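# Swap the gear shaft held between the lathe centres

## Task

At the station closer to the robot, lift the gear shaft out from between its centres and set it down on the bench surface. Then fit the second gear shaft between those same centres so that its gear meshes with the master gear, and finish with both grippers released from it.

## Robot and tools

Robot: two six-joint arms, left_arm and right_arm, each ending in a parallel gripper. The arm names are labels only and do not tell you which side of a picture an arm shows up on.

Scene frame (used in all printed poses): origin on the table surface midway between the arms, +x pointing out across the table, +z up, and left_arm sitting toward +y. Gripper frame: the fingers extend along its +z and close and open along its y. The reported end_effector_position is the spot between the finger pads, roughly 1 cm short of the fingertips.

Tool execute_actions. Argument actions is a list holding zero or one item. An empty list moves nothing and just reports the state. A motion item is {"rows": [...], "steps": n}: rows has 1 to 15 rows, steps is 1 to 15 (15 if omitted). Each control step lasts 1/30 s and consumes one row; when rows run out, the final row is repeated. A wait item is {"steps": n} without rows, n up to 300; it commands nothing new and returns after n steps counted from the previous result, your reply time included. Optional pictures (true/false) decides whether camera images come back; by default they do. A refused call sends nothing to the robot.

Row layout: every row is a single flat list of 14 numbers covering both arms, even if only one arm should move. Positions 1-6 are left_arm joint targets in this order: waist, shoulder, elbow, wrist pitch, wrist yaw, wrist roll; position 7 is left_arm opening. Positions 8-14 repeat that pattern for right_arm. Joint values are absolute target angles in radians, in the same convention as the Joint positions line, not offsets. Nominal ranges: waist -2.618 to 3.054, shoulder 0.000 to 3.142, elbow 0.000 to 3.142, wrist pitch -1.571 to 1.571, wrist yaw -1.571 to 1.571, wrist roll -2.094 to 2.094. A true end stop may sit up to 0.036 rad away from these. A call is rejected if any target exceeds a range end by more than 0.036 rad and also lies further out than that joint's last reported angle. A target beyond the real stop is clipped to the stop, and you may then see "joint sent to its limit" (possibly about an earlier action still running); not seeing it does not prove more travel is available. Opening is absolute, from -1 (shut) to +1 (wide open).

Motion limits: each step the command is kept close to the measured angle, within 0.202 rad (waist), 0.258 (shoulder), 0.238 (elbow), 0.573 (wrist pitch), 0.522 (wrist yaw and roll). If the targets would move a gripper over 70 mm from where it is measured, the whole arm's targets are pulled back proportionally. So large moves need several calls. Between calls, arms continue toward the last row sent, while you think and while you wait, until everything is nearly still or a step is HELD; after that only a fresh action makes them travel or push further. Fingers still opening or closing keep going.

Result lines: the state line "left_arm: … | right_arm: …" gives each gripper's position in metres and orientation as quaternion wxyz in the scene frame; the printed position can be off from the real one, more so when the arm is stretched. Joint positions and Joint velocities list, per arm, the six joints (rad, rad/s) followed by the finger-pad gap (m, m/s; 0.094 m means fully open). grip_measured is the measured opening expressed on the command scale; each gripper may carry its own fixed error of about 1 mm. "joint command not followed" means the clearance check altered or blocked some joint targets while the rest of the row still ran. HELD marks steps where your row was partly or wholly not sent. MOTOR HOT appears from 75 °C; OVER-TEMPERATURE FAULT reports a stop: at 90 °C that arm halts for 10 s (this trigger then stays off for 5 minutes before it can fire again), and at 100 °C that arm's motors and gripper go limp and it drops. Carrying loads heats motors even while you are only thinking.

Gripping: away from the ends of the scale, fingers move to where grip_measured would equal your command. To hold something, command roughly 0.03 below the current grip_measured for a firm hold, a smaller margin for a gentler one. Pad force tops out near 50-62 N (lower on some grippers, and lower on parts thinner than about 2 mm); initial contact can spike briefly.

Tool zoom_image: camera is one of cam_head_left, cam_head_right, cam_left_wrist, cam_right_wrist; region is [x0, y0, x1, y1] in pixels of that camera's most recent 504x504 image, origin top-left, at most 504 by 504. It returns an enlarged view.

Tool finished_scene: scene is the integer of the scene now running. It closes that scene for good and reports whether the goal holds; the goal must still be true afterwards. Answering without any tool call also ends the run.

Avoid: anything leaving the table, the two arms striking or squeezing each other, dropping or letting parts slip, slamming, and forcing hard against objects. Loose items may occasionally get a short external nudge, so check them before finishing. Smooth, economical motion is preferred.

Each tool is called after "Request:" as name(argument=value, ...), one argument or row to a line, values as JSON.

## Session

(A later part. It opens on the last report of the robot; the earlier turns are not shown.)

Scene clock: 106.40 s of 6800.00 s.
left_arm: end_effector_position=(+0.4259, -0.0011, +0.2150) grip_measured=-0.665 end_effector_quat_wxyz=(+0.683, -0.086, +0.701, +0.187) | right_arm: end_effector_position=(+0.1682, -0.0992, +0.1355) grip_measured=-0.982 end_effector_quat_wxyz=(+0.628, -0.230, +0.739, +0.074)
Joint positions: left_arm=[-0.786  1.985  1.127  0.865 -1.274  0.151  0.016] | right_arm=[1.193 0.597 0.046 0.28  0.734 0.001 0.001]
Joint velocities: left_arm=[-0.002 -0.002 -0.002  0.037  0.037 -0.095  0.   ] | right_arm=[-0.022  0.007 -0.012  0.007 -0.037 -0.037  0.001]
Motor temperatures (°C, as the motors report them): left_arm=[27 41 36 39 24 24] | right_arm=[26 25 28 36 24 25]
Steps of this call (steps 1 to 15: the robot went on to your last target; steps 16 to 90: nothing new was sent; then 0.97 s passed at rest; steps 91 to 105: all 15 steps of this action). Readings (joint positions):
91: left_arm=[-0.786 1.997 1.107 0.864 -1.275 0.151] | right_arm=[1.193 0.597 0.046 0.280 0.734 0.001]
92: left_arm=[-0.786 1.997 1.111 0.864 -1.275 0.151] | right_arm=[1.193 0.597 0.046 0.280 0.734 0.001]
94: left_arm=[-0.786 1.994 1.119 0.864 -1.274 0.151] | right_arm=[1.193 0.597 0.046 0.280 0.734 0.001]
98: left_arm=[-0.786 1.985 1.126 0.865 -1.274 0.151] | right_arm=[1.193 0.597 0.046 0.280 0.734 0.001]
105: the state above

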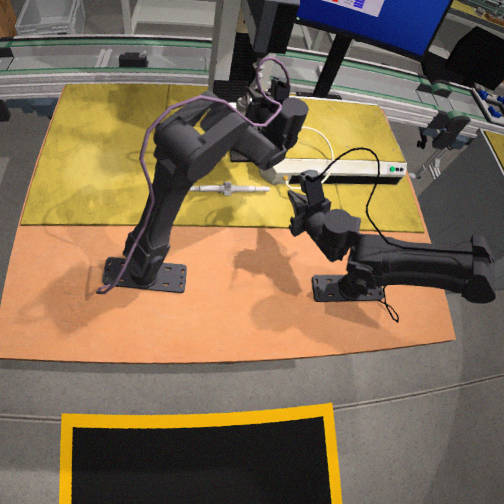

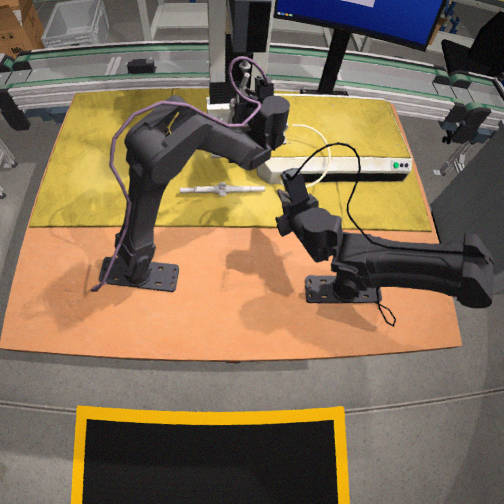

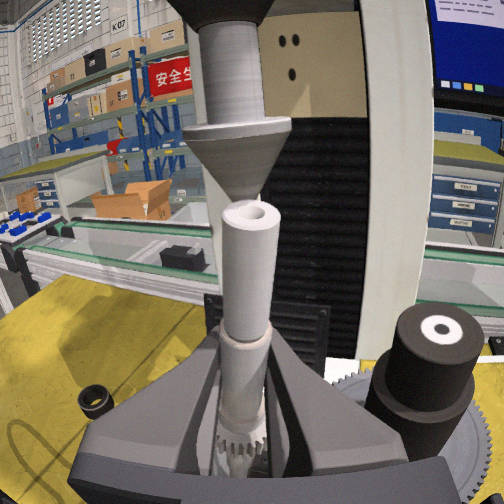

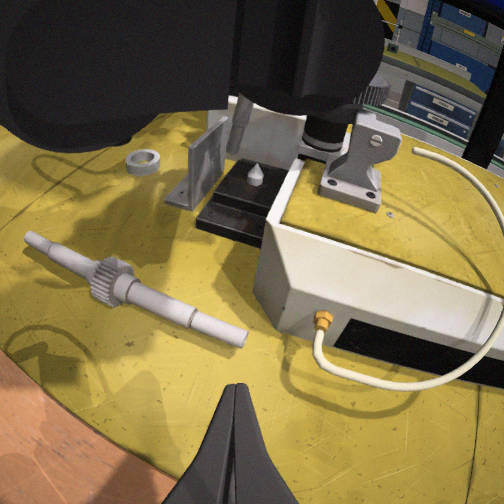

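Tip is behind the shaft. Lower, then forward.

Request:
execute_actions(
  actions=[
    {"rows":[[-0.78,1.995,1.172,0.92,-1.27,0.15,-0.74,1.2,0.6,0.06,0.3,0.75,0,-1]],"steps":10},
  ],
  pictures=false,
)

Request:
execute_actions(
  actions=[
    {"rows":[[-0.757,1.995,1.172,0.92,-1.25,0.15,-0.74,1.2,0.6,0.06,0.3,0.75,0,-1]]},
  ],
)

Scene clock: 110.27 s of 6800.00 s.
left_arm: end_effector_position=(+0.4272, -0.0028, +0.2055) grip_measured=-0.665 end_effector_quat_wxyz=(+0.679, -0.080, +0.704, +0.193) | right_arm: end_effector_position=(+0.1682, -0.0992, +0.1355) grip_measured=-0.982 end_effector_quat_wxyz=(+0.628, -0.230, +0.739, +0.074)
Joint positions: left_arm=[-0.786  2.007  1.127  0.867 -1.274  0.151  0.016] | right_arm=[1.193 0.597 0.046 0.28  0.734 0.001 0.001]
Joint velocities: left_arm=[-0.007 -0.017 -0.002 -0.037 -0.066 -0.066 -0.   ] | right_arm=[-0.002  0.012  0.012 -0.051  0.022  0.037  0.   ]
Motor temperatures (°C, as the motors report them): left_arm=[27 42 36 39 24 24] | right_arm=[26 25 28 36 24 25]
Steps of this call (steps 1 to 15: the robot went on to your last target; steps 16 to 90: nothing new was sent; then 0.53 s passed at rest; steps 91 to 100: all 10 steps of this action). Readings (joint positions):
91: left_arm=[-0.786 1.987 1.127 0.865 -1.274 0.151] | right_arm=[1.193 0.597 0.046 0.280 0.734 0.001]
92: left_arm=[-0.786 1.989 1.127 0.867 -1.274 0.151] | right_arm=[1.193 0.597 0.046 0.280 0.734 0.001]
94: left_arm=[-0.786 1.997 1.127 0.867 -1.274 0.151] | right_arm=[1.193 0.597 0.046 0.280 0.734 0.001]
98: left_arm=[-0.786 2.007 1.127 0.867 -1.274 0.151] | right_arm=[1.193 0.597 0.046 0.280 0.734 0.001]
100: the state above

Scene clock: 110.77 s of 6800.00 s.
left_arm: end_effector_position=(+0.4338, +0.0070, +0.2055) grip_measured=-0.665 end_effector_quat_wxyz=(+0.677, -0.088, +0.703, +0.198) | right_arm: end_effector_position=(+0.1682, -0.0992, +0.1355) grip_measured=-0.982 end_effector_quat_wxyz=(+0.628, -0.230, +0.739, +0.074)
Joint positions: left_arm=[-0.76   2.007  1.127  0.867 -1.267  0.147  0.016] | right_arm=[1.193 0.597 0.046 0.28  0.734 0.001 0.001]
Joint velocities: left_arm=[-0.002 -0.002  0.017  0.037  0.007  0.007 -0.001] | right_arm=[ 0.007 -0.002 -0.002 -0.037 -0.022 -0.007  0.001]
Motor temperatures (°C, as the motors report them): left_arm=[27 42 36 40 24 24] | right_arm=[26 25 28 36 24 25]
Steps of this call (steps 1 to 15: all 15 steps of this action). Readings (joint positions):
1: left_arm=[-0.784 2.007 1.127 0.867 -1.272 0.151] | right_arm=[1.193 0.597 0.046 0.280 0.734 0.001]
2: left_arm=[-0.781 2.007 1.127 0.867 -1.272 0.151] | right_arm=[1.193 0.597 0.046 0.280 0.734 0.001]
4: left_arm=[-0.772 2.007 1.127 0.867 -1.272 0.151] | right_arm=[1.193 0.597 0.046 0.280 0.734 0.001]
8: left_arm=[-0.760 2.007 1.127 0.867 -1.267 0.148] | right_arm=[1.193 0.597 0.046 0.280 0.734 0.001]
15: the state above

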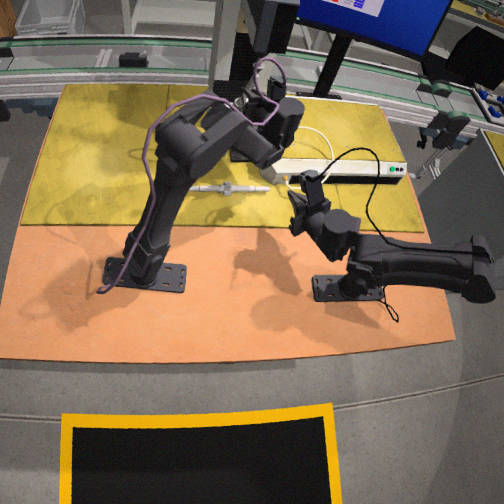

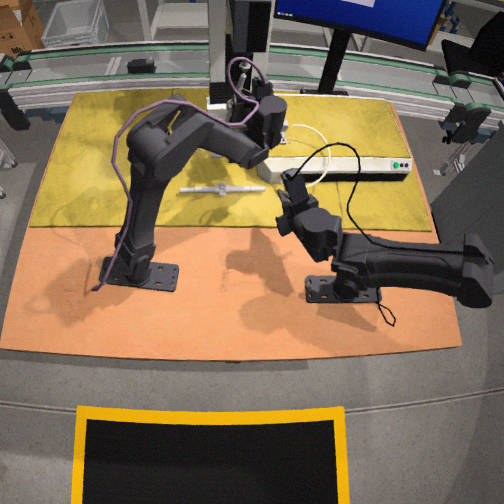

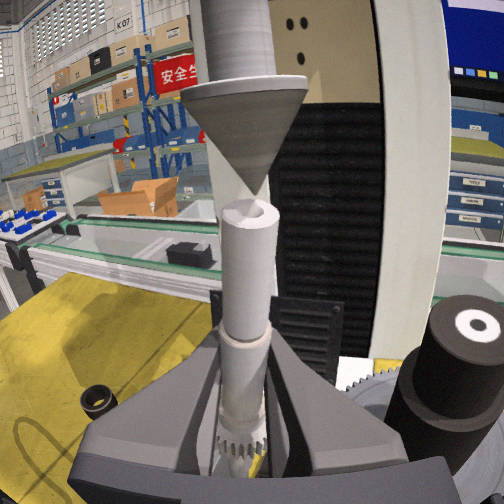

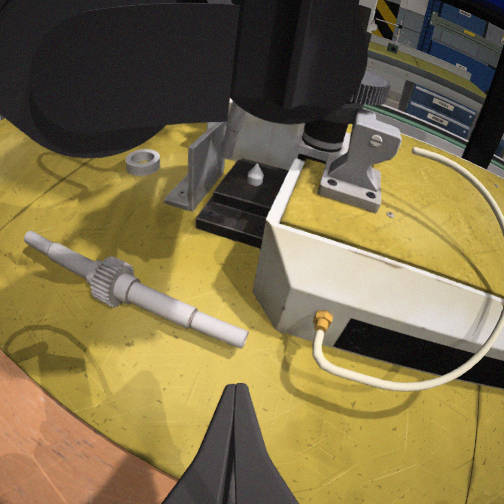

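Request:
execute_actions(
  actions=[
    {"rows":[[-0.757,1.96,1.2,0.92,-1.25,0.15,-0.74,1.2,0.6,0.06,0.3,0.75,0,-1]]},
  ],
)

Scene clock: 114.07 s of 6800.00 s.
left_arm: end_effector_position=(+0.4361, +0.0043, +0.2136) grip_measured=-0.665 end_effector_quat_wxyz=(+0.682, -0.096, +0.699, +0.191) | right_arm: end_effector_position=(+0.1682, -0.0992, +0.1355) grip_measured=-0.982 end_effector_quat_wxyz=(+0.628, -0.230, +0.739, +0.074)
Joint positions: left_arm=[-0.76   2.007  1.151  0.867 -1.268  0.147  0.016] | right_arm=[1.193 0.597 0.046 0.28  0.734 0.001 0.001]
Joint velocities: left_arm=[ 0.007  0.002  0.002  0.051 -0.007 -0.066  0.   ] | right_arm=[ 0.012  0.012  0.007  0.007  0.022 -0.007 -0.001]
Motor temperatures (°C, as the motors report them): left_arm=[27 42 36 40 24 24] | right_arm=[26 25 28 36 24 25]
Steps of this call (steps 1 to 15: the robot went on to your last target; steps 16 to 84: nothing new was sent; steps 85 to 99: all 15 steps of this action). Readings (joint positions):
85: left_arm=[-0.760 2.007 1.129 0.867 -1.269 0.147] | right_arm=[1.193 0.597 0.046 0.280 0.734 0.001]
86: left_arm=[-0.760 2.007 1.132 0.867 -1.272 0.147] | right_arm=[1.193 0.597 0.046 0.280 0.734 0.001]
88: left_arm=[-0.760 2.007 1.141 0.867 -1.275 0.148] | right_arm=[1.193 0.597 0.046 0.280 0.734 0.001]
92: left_arm=[-0.760 2.007 1.151 0.867 -1.268 0.147] | right_arm=[1.193 0.597 0.046 0.280 0.734 0.001]
99: the state above

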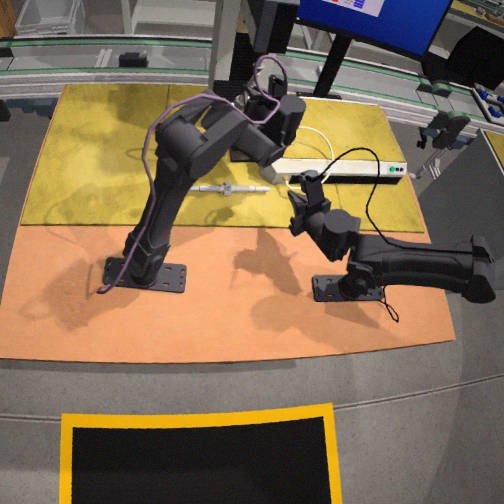

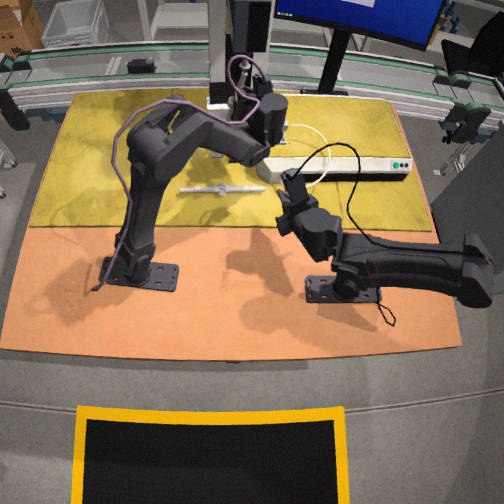

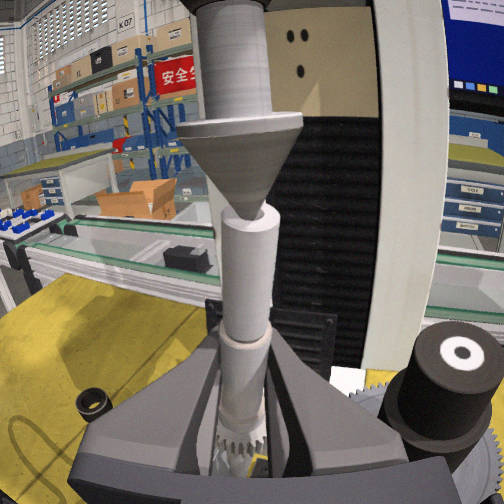

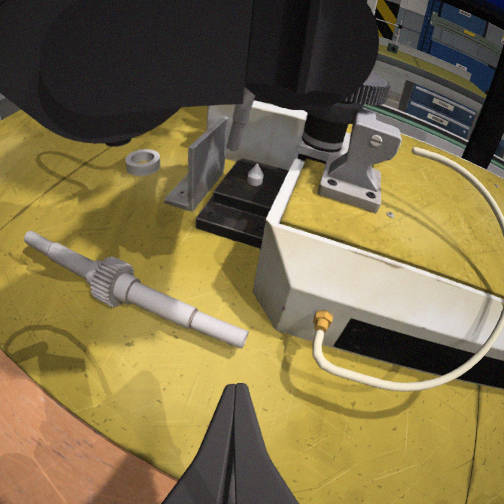

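Engaged; bottom is too far forward. Lift, and pull back.

Request:
execute_actions(
  actions=[
    {"rows":[[-0.765,1.85,1.24,0.88,-1.23,0.22,-0.75,1.2,0.6,0.06,0.3,0.75,0,-1]]},
  ],
  pictures=false,
)

Request:
execute_actions(
  actions=[
    {"rows":[[-0.815,1.85,1.24,0.88,-1.22,0.1,-0.71,1.2,0.6,0.06,0.3,0.75,0,-1]]},
  ],
)

Scene clock: 118.70 s of 6800.00 s.
left_arm: end_effector_position=(+0.4333, +0.0051, +0.2275) grip_measured=-0.665 end_effector_quat_wxyz=(+0.676, -0.073, +0.705, +0.199) | right_arm: end_effector_position=(+0.1682, -0.0992, +0.1355) grip_measured=-0.982 end_effector_quat_wxyz=(+0.628, -0.230, +0.739, +0.074)
Joint positions: left_arm=[-0.762  1.951  1.151  0.782 -1.25   0.166  0.016] | right_arm=[1.193 0.597 0.046 0.28  0.734 0.001 0.001]
Joint velocities: left_arm=[ 0.012 -0.007 -0.012  0.007  0.007  0.051 -0.   ] | right_arm=[-0.002 -0.012  0.002 -0.095 -0.022 -0.051 -0.   ]
Motor temperatures (°C, as the motors report them): left_arm=[27 43 36 40 24 24] | right_arm=[26 25 28 36 24 25]
Steps of this call (steps 1 to 15: the robot went on to your last target; steps 16 to 90: nothing new was sent; then 1.13 s passed at rest; steps 91 to 105: all 15 steps of this action). Readings (joint positions):
91: left_arm=[-0.761 2.001 1.151 0.859 -1.266 0.152] | right_arm=[1.193 0.597 0.046 0.280 0.734 0.001]
92: left_arm=[-0.761 1.992 1.151 0.842 -1.268 0.157] | right_arm=[1.193 0.597 0.046 0.280 0.734 0.001]
94: left_arm=[-0.762 1.975 1.151 0.817 -1.264 0.163] | right_arm=[1.193 0.597 0.046 0.280 0.734 0.001]
98: left_arm=[-0.762 1.955 1.151 0.792 -1.253 0.166] | right_arm=[1.193 0.597 0.046 0.280 0.734 0.001]
105: the state above

Scene clock: 119.20 s of 6800.00 s.
left_arm: end_effector_position=(+0.4312, +0.0034, +0.2224) grip_measured=-0.665 end_effector_quat_wxyz=(+0.675, -0.082, +0.709, +0.189) | right_arm: end_effector_position=(+0.1682, -0.0992, +0.1355) grip_measured=-0.982 end_effector_quat_wxyz=(+0.628, -0.230, +0.739, +0.074)
Joint positions: left_arm=[-0.769  1.951  1.151  0.742 -1.256  0.102  0.016] | right_arm=[1.193 0.597 0.046 0.28  0.734 0.001 0.001]
Joint velocities: left_arm=[-0.002 -0.002  0.022  0.007  0.051 -0.066  0.   ] | right_arm=[ 0.002 -0.002 -0.017 -0.022 -0.007 -0.022 -0.   ]
Motor temperatures (°C, as the motors report them): left_arm=[27 43 36 40 24 24] | right_arm=[26 25 28 36 24 25]
Steps of this call (steps 1 to 15: all 15 steps of this action). Readings (joint positions):
1: left_arm=[-0.764 1.951 1.151 0.780 -1.250 0.154] | right_arm=[1.193 0.597 0.046 0.280 0.734 0.001]
2: left_arm=[-0.766 1.951 1.151 0.776 -1.253 0.144] | right_arm=[1.193 0.597 0.046 0.280 0.734 0.001]
4: left_arm=[-0.769 1.951 1.151 0.767 -1.256 0.127] | right_arm=[1.193 0.597 0.046 0.280 0.734 0.001]
8: left_arm=[-0.769 1.951 1.151 0.752 -1.256 0.112] | right_arm=[1.193 0.597 0.046 0.280 0.734 0.001]
15: the state above

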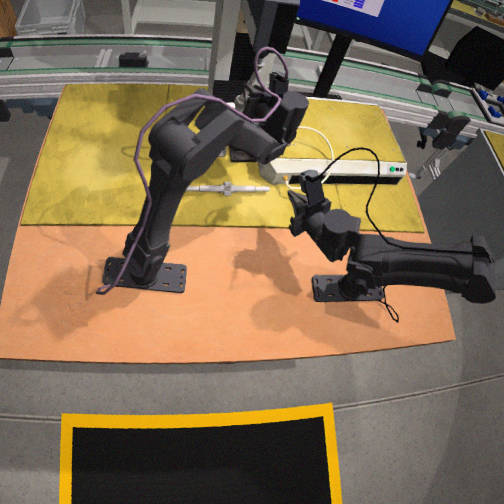

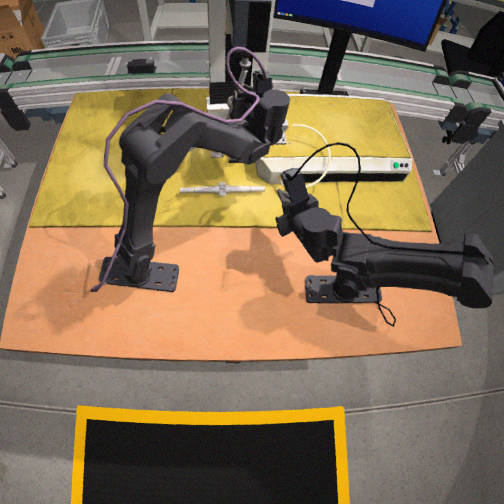

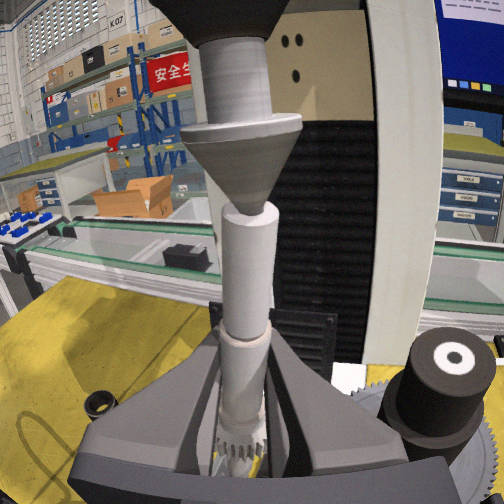

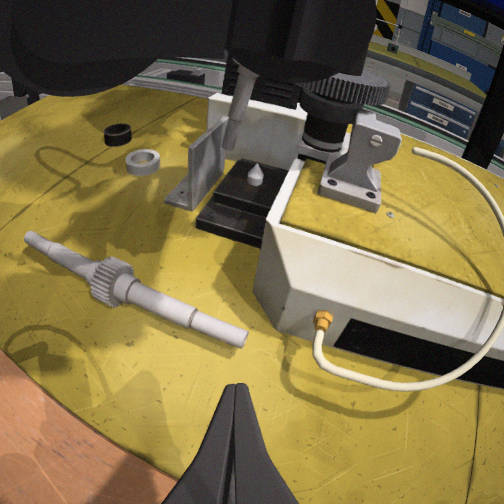

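Request:
execute_actions(
  actions=[
    {"rows":[[-0.815,1.82,1.26,0.97,-1.12,-0.08,-0.73,1.2,0.6,0.06,0.3,0.75,0,-1]]},
  ],
)

Scene clock: 121.77 s of 6800.00 s.
left_arm: end_effector_position=(+0.4349, -0.0060, +0.2214) grip_measured=-0.665 end_effector_quat_wxyz=(+0.689, -0.117, +0.705, +0.116) | right_arm: end_effector_position=(+0.1682, -0.0992, +0.1355) grip_measured=-0.982 end_effector_quat_wxyz=(+0.628, -0.230, +0.739, +0.074)
Joint positions: left_arm=[-0.768  1.951  1.151  0.738 -1.198 -0.055  0.016] | right_arm=[1.193 0.597 0.046 0.28  0.734 0.001 0.001]
Joint velocities: left_arm=[-0.007  0.002 -0.007  0.007  0.095 -0.066 -0.001] | right_arm=[-0.007  0.012 -0.022  0.022  0.051  0.007  0.001]
Motor temperatures (°C, as the motors report them): left_arm=[27 44 37 41 24 24] | right_arm=[26 25 28 36 24 25]
Steps of this call (steps 1 to 15: the robot went on to your last target; steps 16 to 62: nothing new was sent; steps 63 to 77: all 15 steps of this action). Readings (joint positions):
63: left_arm=[-0.769 1.951 1.151 0.738 -1.251 0.083] | right_arm=[1.193 0.597 0.046 0.280 0.734 0.001]
64: left_arm=[-0.769 1.951 1.151 0.738 -1.243 0.064] | right_arm=[1.193 0.597 0.046 0.280 0.734 0.001]
66: left_arm=[-0.769 1.951 1.151 0.738 -1.229 0.029] | right_arm=[1.193 0.597 0.046 0.280 0.734 0.001]
70: left_arm=[-0.769 1.951 1.151 0.738 -1.211 -0.019] | right_arm=[1.193 0.597 0.046 0.280 0.734 0.001]
77: the state above

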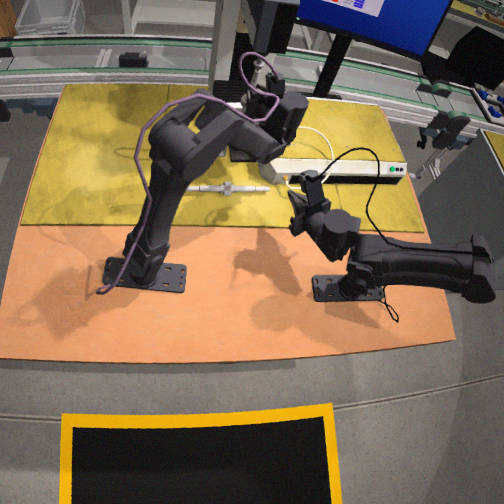

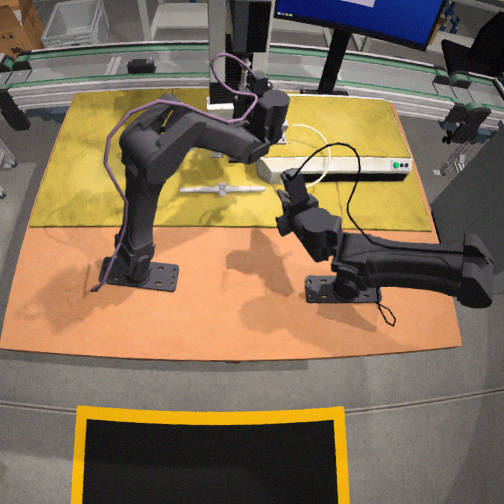

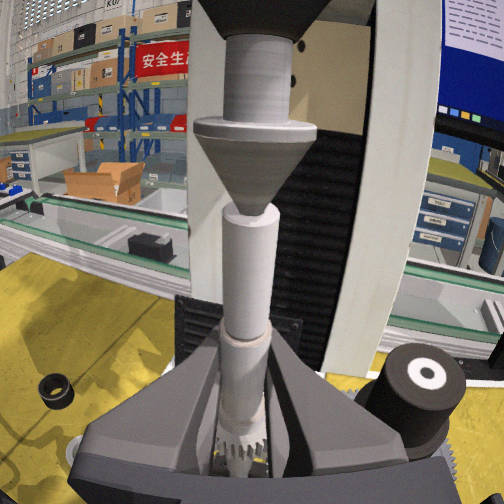

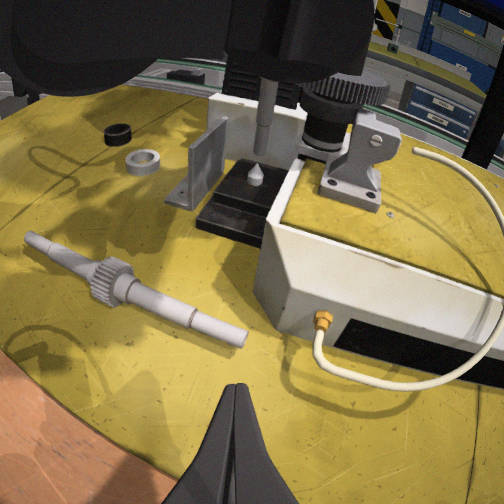

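Request:
execute_actions(
  actions=[
    {"rows":[[-0.87,1.87,1.2,0.84,-1.24,0.04,-0.685,1.2,0.6,0.06,0.3,0.75,0,-1]]},
  ],
)

Scene clock: 125.50 s of 6800.00 s.
left_arm: end_effector_position=(+0.4143, -0.0097, +0.2214) grip_measured=-0.665 end_effector_quat_wxyz=(+0.681, -0.108, +0.705, +0.166) | right_arm: end_effector_position=(+0.1682, -0.0992, +0.1355) grip_measured=-0.982 end_effector_quat_wxyz=(+0.628, -0.230, +0.739, +0.074)
Joint positions: left_arm=[-0.822  1.951  1.151  0.728 -1.311  0.018  0.016] | right_arm=[1.193 0.597 0.046 0.28  0.734 0.001 0.001]
Joint velocities: left_arm=[-0.012 -0.002 -0.002 -0.051 -0.037 -0.007 -0.001] | right_arm=[ 0.007  0.002 -0.002  0.095 -0.037 -0.007 -0.   ]
Motor temperatures (°C, as the motors report them): left_arm=[27 46 37 43 24 24] | right_arm=[26 25 28 36 24 25]
Steps of this call (steps 1 to 15: the robot went on to your last target; steps 16 to 90: nothing new was sent; then 0.23 s passed at rest; steps 91 to 105: all 15 steps of this action). Readings (joint positions):
91: left_arm=[-0.772 1.951 1.151 0.736 -1.202 -0.050] | right_arm=[1.193 0.597 0.046 0.280 0.734 0.001]
92: left_arm=[-0.778 1.951 1.151 0.734 -1.216 -0.037] | right_arm=[1.193 0.597 0.046 0.280 0.734 0.001]
94: left_arm=[-0.791 1.951 1.151 0.731 -1.251 -0.014] | right_arm=[1.193 0.597 0.046 0.280 0.734 0.001]
98: left_arm=[-0.811 1.951 1.151 0.728 -1.293 0.010] | right_arm=[1.193 0.597 0.046 0.280 0.734 0.001]
105: the state above

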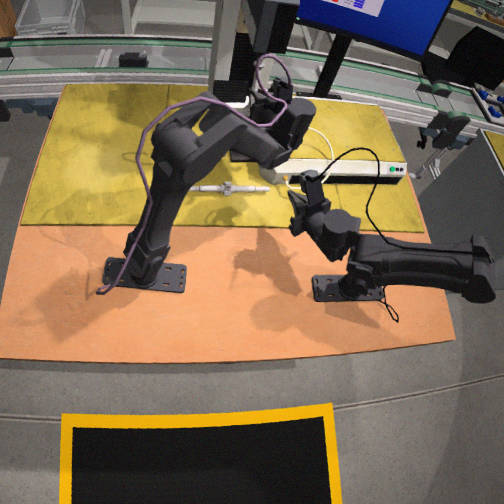

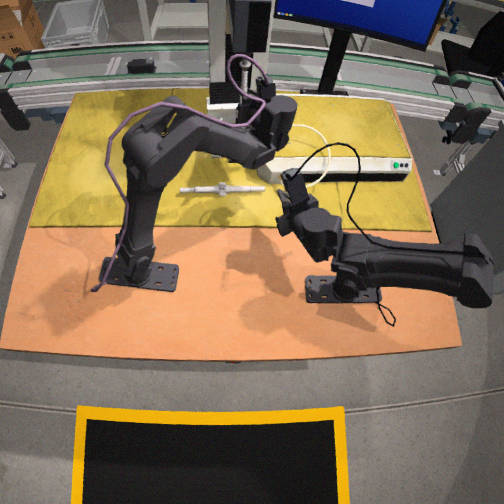

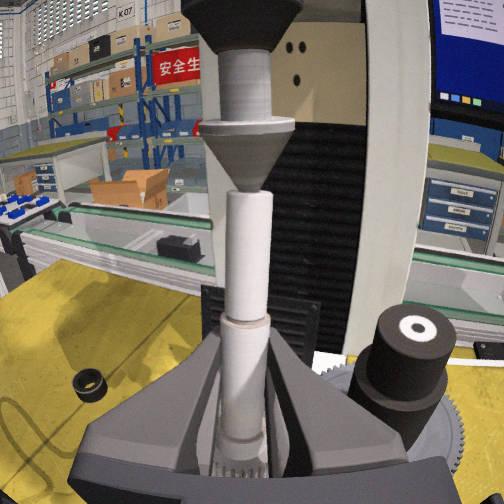

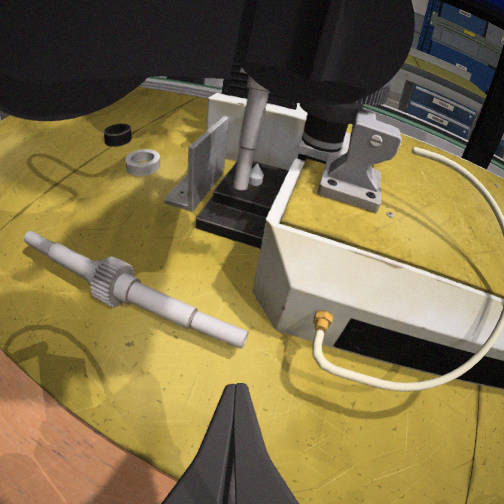

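Overshot; push back toward waist ≈−0.79.

Request:
execute_actions(
  actions=[
    {"rows":[[-0.75,1.87,1.2,0.86,-1.26,0.08,-0.69,1.2,0.6,0.06,0.3,0.75,0,-1]]},
  ],
)

Scene clock: 127.97 s of 6800.00 s.
left_arm: end_effector_position=(+0.4299, +0.0024, +0.2208) grip_measured=-0.665 end_effector_quat_wxyz=(+0.675, -0.090, +0.709, +0.181) | right_arm: end_effector_position=(+0.1682, -0.0992, +0.1355) grip_measured=-0.982 end_effector_quat_wxyz=(+0.628, -0.230, +0.739, +0.074)
Joint positions: left_arm=[-0.773  1.951  1.151  0.729 -1.26   0.068  0.016] | right_arm=[1.193 0.597 0.046 0.28  0.734 0.001 0.001]
Joint velocities: left_arm=[-0.017  0.002  0.012 -0.066 -0.022  0.007  0.002] | right_arm=[-0.007 -0.037  0.017  0.007 -0.051 -0.022 -0.   ]
Motor temperatures (°C, as the motors report them): left_arm=[27 46 37 43 24 24] | right_arm=[26 25 28 36 24 25]
Steps of this call (steps 1 to 15: the robot went on to your last target; steps 16 to 59: nothing new was sent; steps 60 to 74: all 15 steps of this action). Readings (joint positions):
60: left_arm=[-0.814 1.951 1.151 0.729 -1.310 0.023] | right_arm=[1.193 0.597 0.046 0.280 0.734 0.001]
61: left_arm=[-0.806 1.951 1.151 0.729 -1.303 0.031] | right_arm=[1.193 0.597 0.046 0.280 0.734 0.001]
63: left_arm=[-0.788 1.951 1.151 0.729 -1.282 0.049] | right_arm=[1.193 0.597 0.046 0.280 0.734 0.001]
67: left_arm=[-0.773 1.951 1.151 0.729 -1.260 0.066] | right_arm=[1.193 0.597 0.046 0.280 0.734 0.001]
74: the state above

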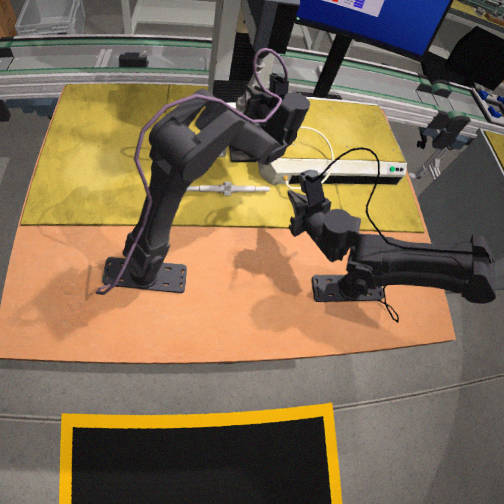

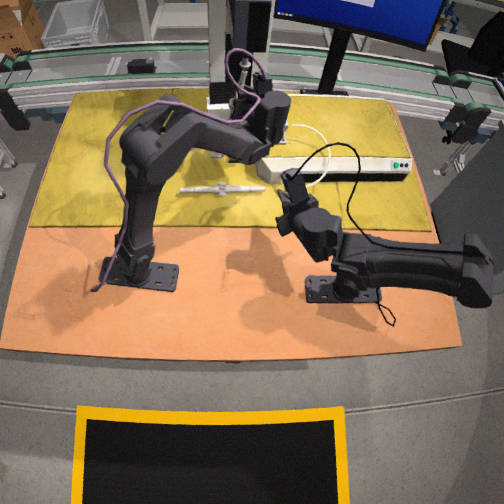

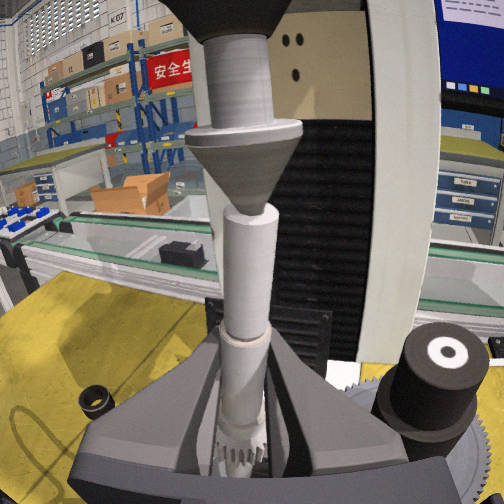

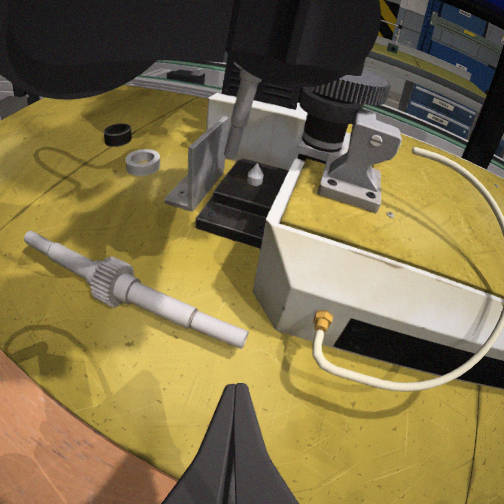

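Request:
execute_actions(
  actions=[
    {"rows":[[-0.79,1.865,1.195,1.05,-1.19,0.0,-0.75,1.2,0.6,0.06,0.3,0.75,0,-1]]},
  ],
)

Request:
zoom_image(
  camera="cam_right_wrist",
  region=[200,80,340,220],
)

Scene clock: 131.97 s of 6800.00 s.
left_arm: end_effector_position=(+0.4312, -0.0062, +0.2320) grip_measured=-0.665 end_effector_quat_wxyz=(+0.700, -0.120, +0.694, +0.121) | right_arm: end_effector_position=(+0.1682, -0.0992, +0.1355) grip_measured=-0.982 end_effector_quat_wxyz=(+0.628, -0.230, +0.739, +0.074)
Joint positions: left_arm=[-0.777  1.951  1.147  0.828 -1.219  0.022  0.016] | right_arm=[1.193 0.597 0.046 0.28  0.734 0.001 0.001]
Joint velocities: left_arm=[ 0.007  0.002 -0.012  0.022 -0.007 -0.007 -0.   ] | right_arm=[-0.012  0.007 -0.017 -0.007 -0.037  0.051 -0.   ]
Motor temperatures (°C, as the motors report them): left_arm=[27 47 37 44 24 24] | right_arm=[26 25 28 37 24 25]
Steps of this call (steps 1 to 15: the robot went on to your last target; steps 16 to 90: nothing new was sent; then 0.50 s passed at rest; steps 91 to 105: all 15 steps of this action). Readings (joint positions):
91: left_arm=[-0.775 1.951 1.150 0.743 -1.257 0.062] | right_arm=[1.193 0.597 0.046 0.280 0.734 0.001]
92: left_arm=[-0.777 1.951 1.148 0.760 -1.250 0.053] | right_arm=[1.193 0.597 0.046 0.280 0.734 0.001]
94: left_arm=[-0.779 1.951 1.147 0.791 -1.237 0.035] | right_arm=[1.193 0.597 0.046 0.280 0.734 0.001]
98: left_arm=[-0.778 1.951 1.147 0.823 -1.221 0.022] | right_arm=[1.193 0.597 0.046 0.280 0.734 0.001]
105: the state above

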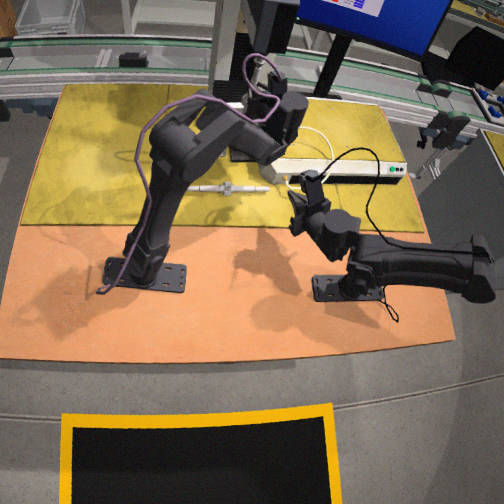

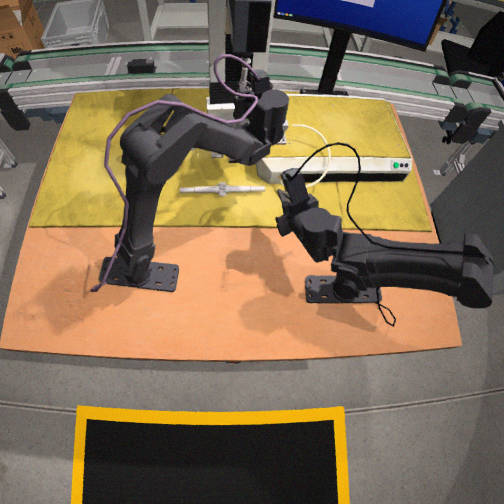

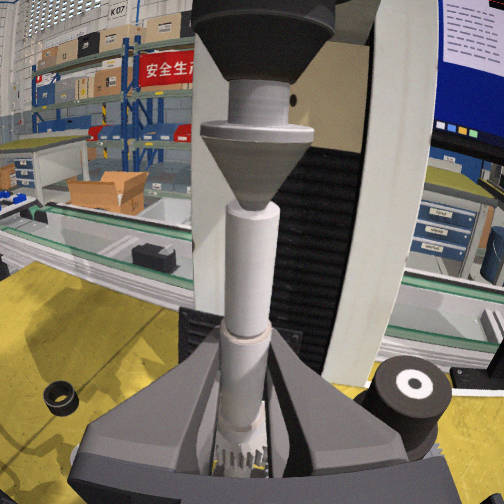

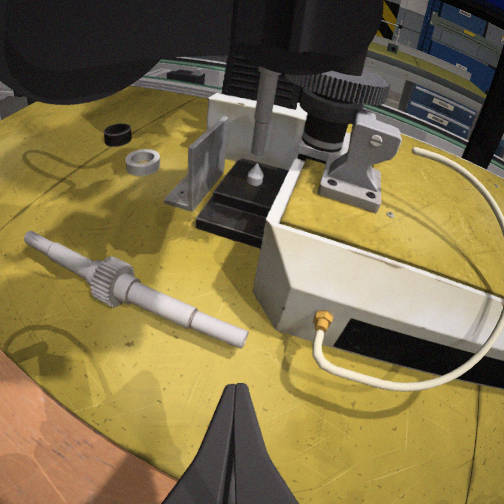

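Region (200, 80, 340, 220) of cam_right_wrist's 504x504 image, scaled by 3.600, with more detail than that image has.

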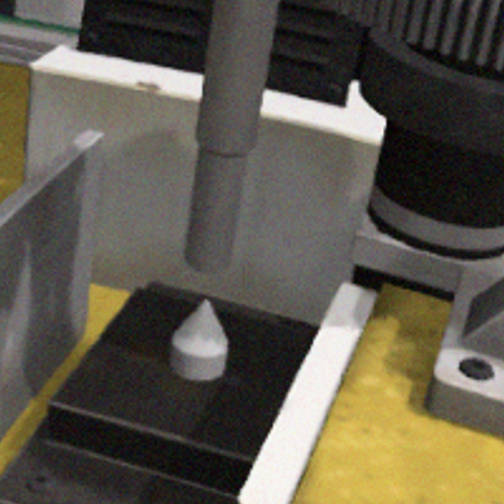

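Good lift. Lower.

Request:
execute_actions(
  actions=[
    {"rows":[[-0.81,1.9,1.18,1.0,-1.19,-0.03,-0.75,1.2,0.6,0.06,0.3,0.75,0,-1]]},
  ],
)

Request:
zoom_image(
  camera="cam_right_wrist",
  region=[200,80,340,220],
)

Scene clock: 134.60 s of 6800.00 s.
left_arm: end_effector_position=(+0.4311, -0.0063, +0.2318) grip_measured=-0.665 end_effector_quat_wxyz=(+0.700, -0.123, +0.694, +0.118) | right_arm: end_effector_position=(+0.1682, -0.0992, +0.1355) grip_measured=-0.982 end_effector_quat_wxyz=(+0.628, -0.230, +0.739, +0.074)
Joint positions: left_arm=[-0.778  1.951  1.147  0.826 -1.219  0.013  0.016] | right_arm=[1.193 0.597 0.046 0.28  0.734 0.001 0.001]
Joint velocities: left_arm=[-0.012  0.002 -0.007 -0.051  0.007  0.007  0.   ] | right_arm=[-0.002  0.012 -0.022  0.081 -0.037 -0.007 -0.001]
Motor temperatures (°C, as the motors report them): left_arm=[27 47 37 46 24 24] | right_arm=[26 25 28 37 24 25]
Steps of this call (steps 1 to 15: the robot went on to your last target; steps 16 to 64: nothing new was sent; steps 65 to 79: all 15 steps of this action). Readings (joint positions):
65: left_arm=[-0.778 1.951 1.147 0.828 -1.219 0.018] | right_arm=[1.193 0.597 0.046 0.280 0.734 0.001]
66: left_arm=[-0.778 1.951 1.147 0.827 -1.219 0.016] | right_arm=[1.193 0.597 0.046 0.280 0.734 0.001]
68: left_arm=[-0.778 1.951 1.147 0.827 -1.219 0.014] | right_arm=[1.193 0.597 0.046 0.280 0.734 0.001]
72: left_arm=[-0.778 1.951 1.147 0.826 -1.219 0.013] | right_arm=[1.193 0.597 0.046 0.280 0.734 0.001]
79: the state above

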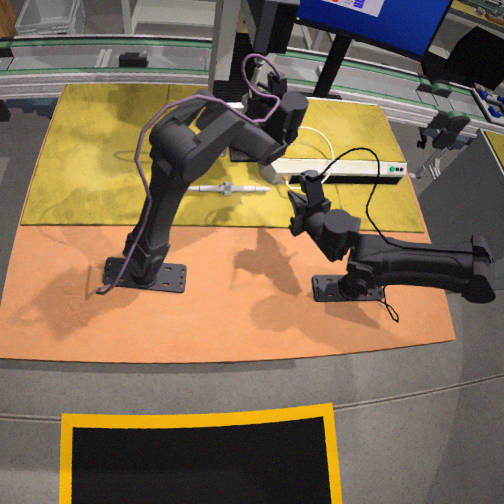

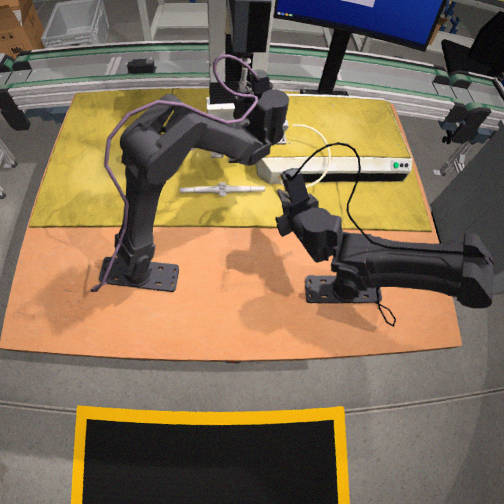

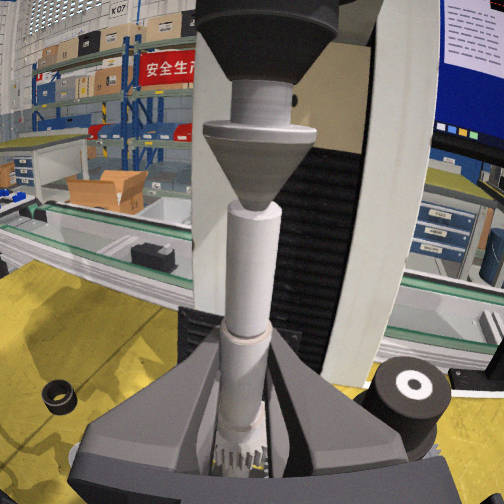

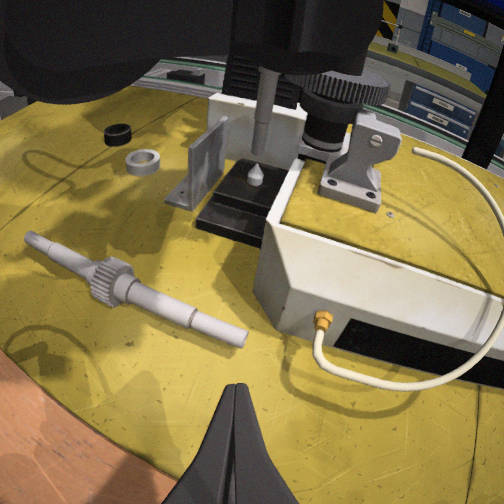

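Region (200, 80, 340, 220) of cam_right_wrist's 504x504 image, scaled by 3.600, with more detail than that image has.

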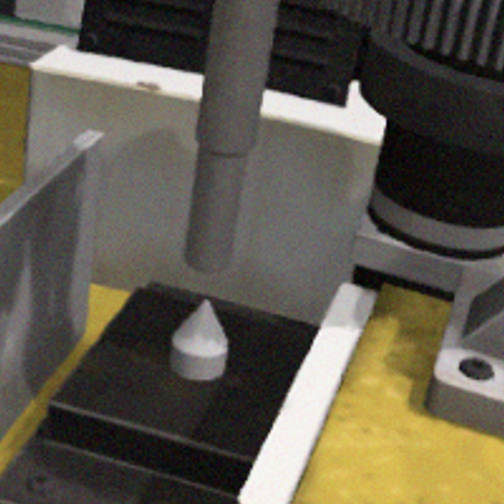

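Request:
execute_actions(
  actions=[
    {"rows":[[-0.81,1.93,1.16,0.98,-1.19,-0.03,-0.75,1.2,0.6,0.06,0.3,0.75,0,-1]]},
  ],
)

Request:
zoom_image(
  camera="cam_right_wrist",
  region=[200,80,340,220],
)

Scene clock: 137.70 s of 6800.00 s.
left_arm: end_effector_position=(+0.4304, -0.0061, +0.2161) grip_measured=-0.665 end_effector_quat_wxyz=(+0.694, -0.119, +0.699, +0.124) | right_arm: end_effector_position=(+0.1682, -0.0992, +0.1355) grip_measured=-0.982 end_effector_quat_wxyz=(+0.628, -0.230, +0.739, +0.074)
Joint positions: left_arm=[-0.779  1.974  1.129  0.829 -1.223 -0.006  0.016] | right_arm=[1.193 0.597 0.046 0.28  0.734 0.001 0.001]
Joint velocities: left_arm=[ 0.007 -0.012  0.017  0.051 -0.051  0.051  0.001] | right_arm=[ 0.007  0.002 -0.002 -0.081 -0.066 -0.051 -0.001]
Motor temperatures (°C, as the motors report them): left_arm=[27 47 37 47 24 24] | right_arm=[26 25 28 37 24 25]
Steps of this call (steps 1 to 15: the robot went on to your last target; steps 16 to 78: nothing new was sent; steps 79 to 93: all 15 steps of this action). Readings (joint positions):
79: left_arm=[-0.778 1.954 1.145 0.827 -1.219 0.013] | right_arm=[1.193 0.597 0.046 0.280 0.734 0.001]
80: left_arm=[-0.778 1.956 1.144 0.827 -1.219 0.011] | right_arm=[1.193 0.597 0.046 0.280 0.734 0.001]
82: left_arm=[-0.778 1.963 1.138 0.827 -1.221 0.006] | right_arm=[1.193 0.597 0.046 0.280 0.734 0.001]
86: left_arm=[-0.779 1.974 1.129 0.828 -1.223 -0.005] | right_arm=[1.193 0.597 0.046 0.280 0.734 0.001]
93: the state above

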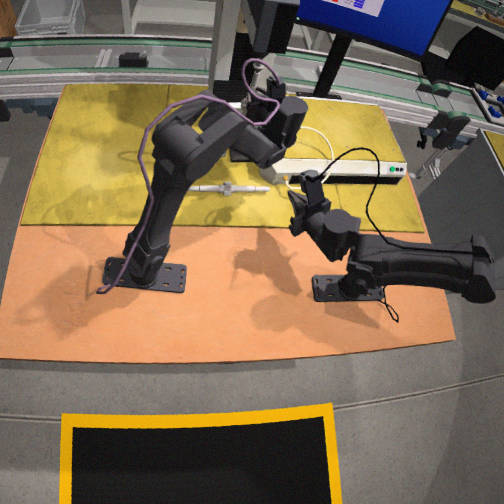

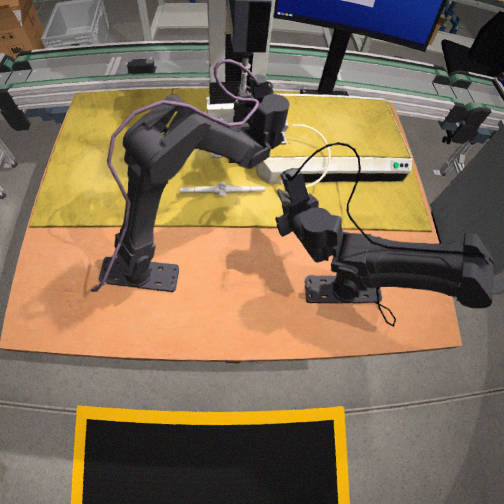

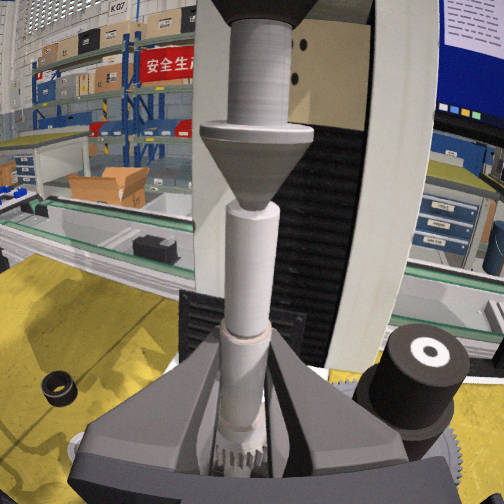

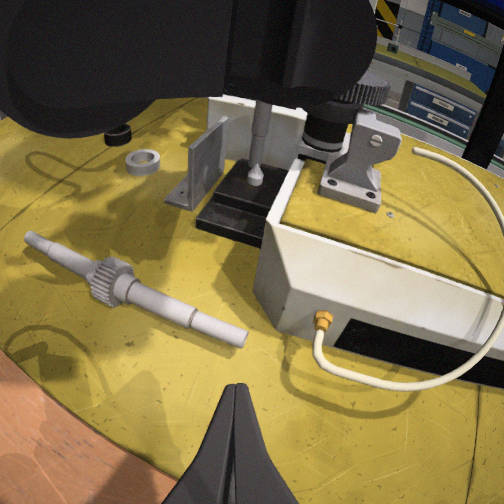

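Region (200, 80, 340, 220) of cam_right_wrist's 504x504 image, scaled by 3.600, with more detail than that image has.

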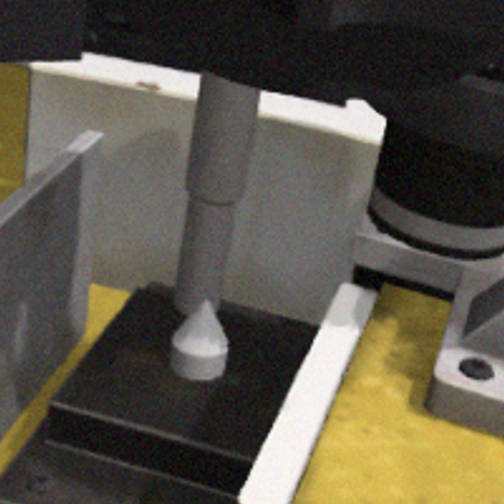

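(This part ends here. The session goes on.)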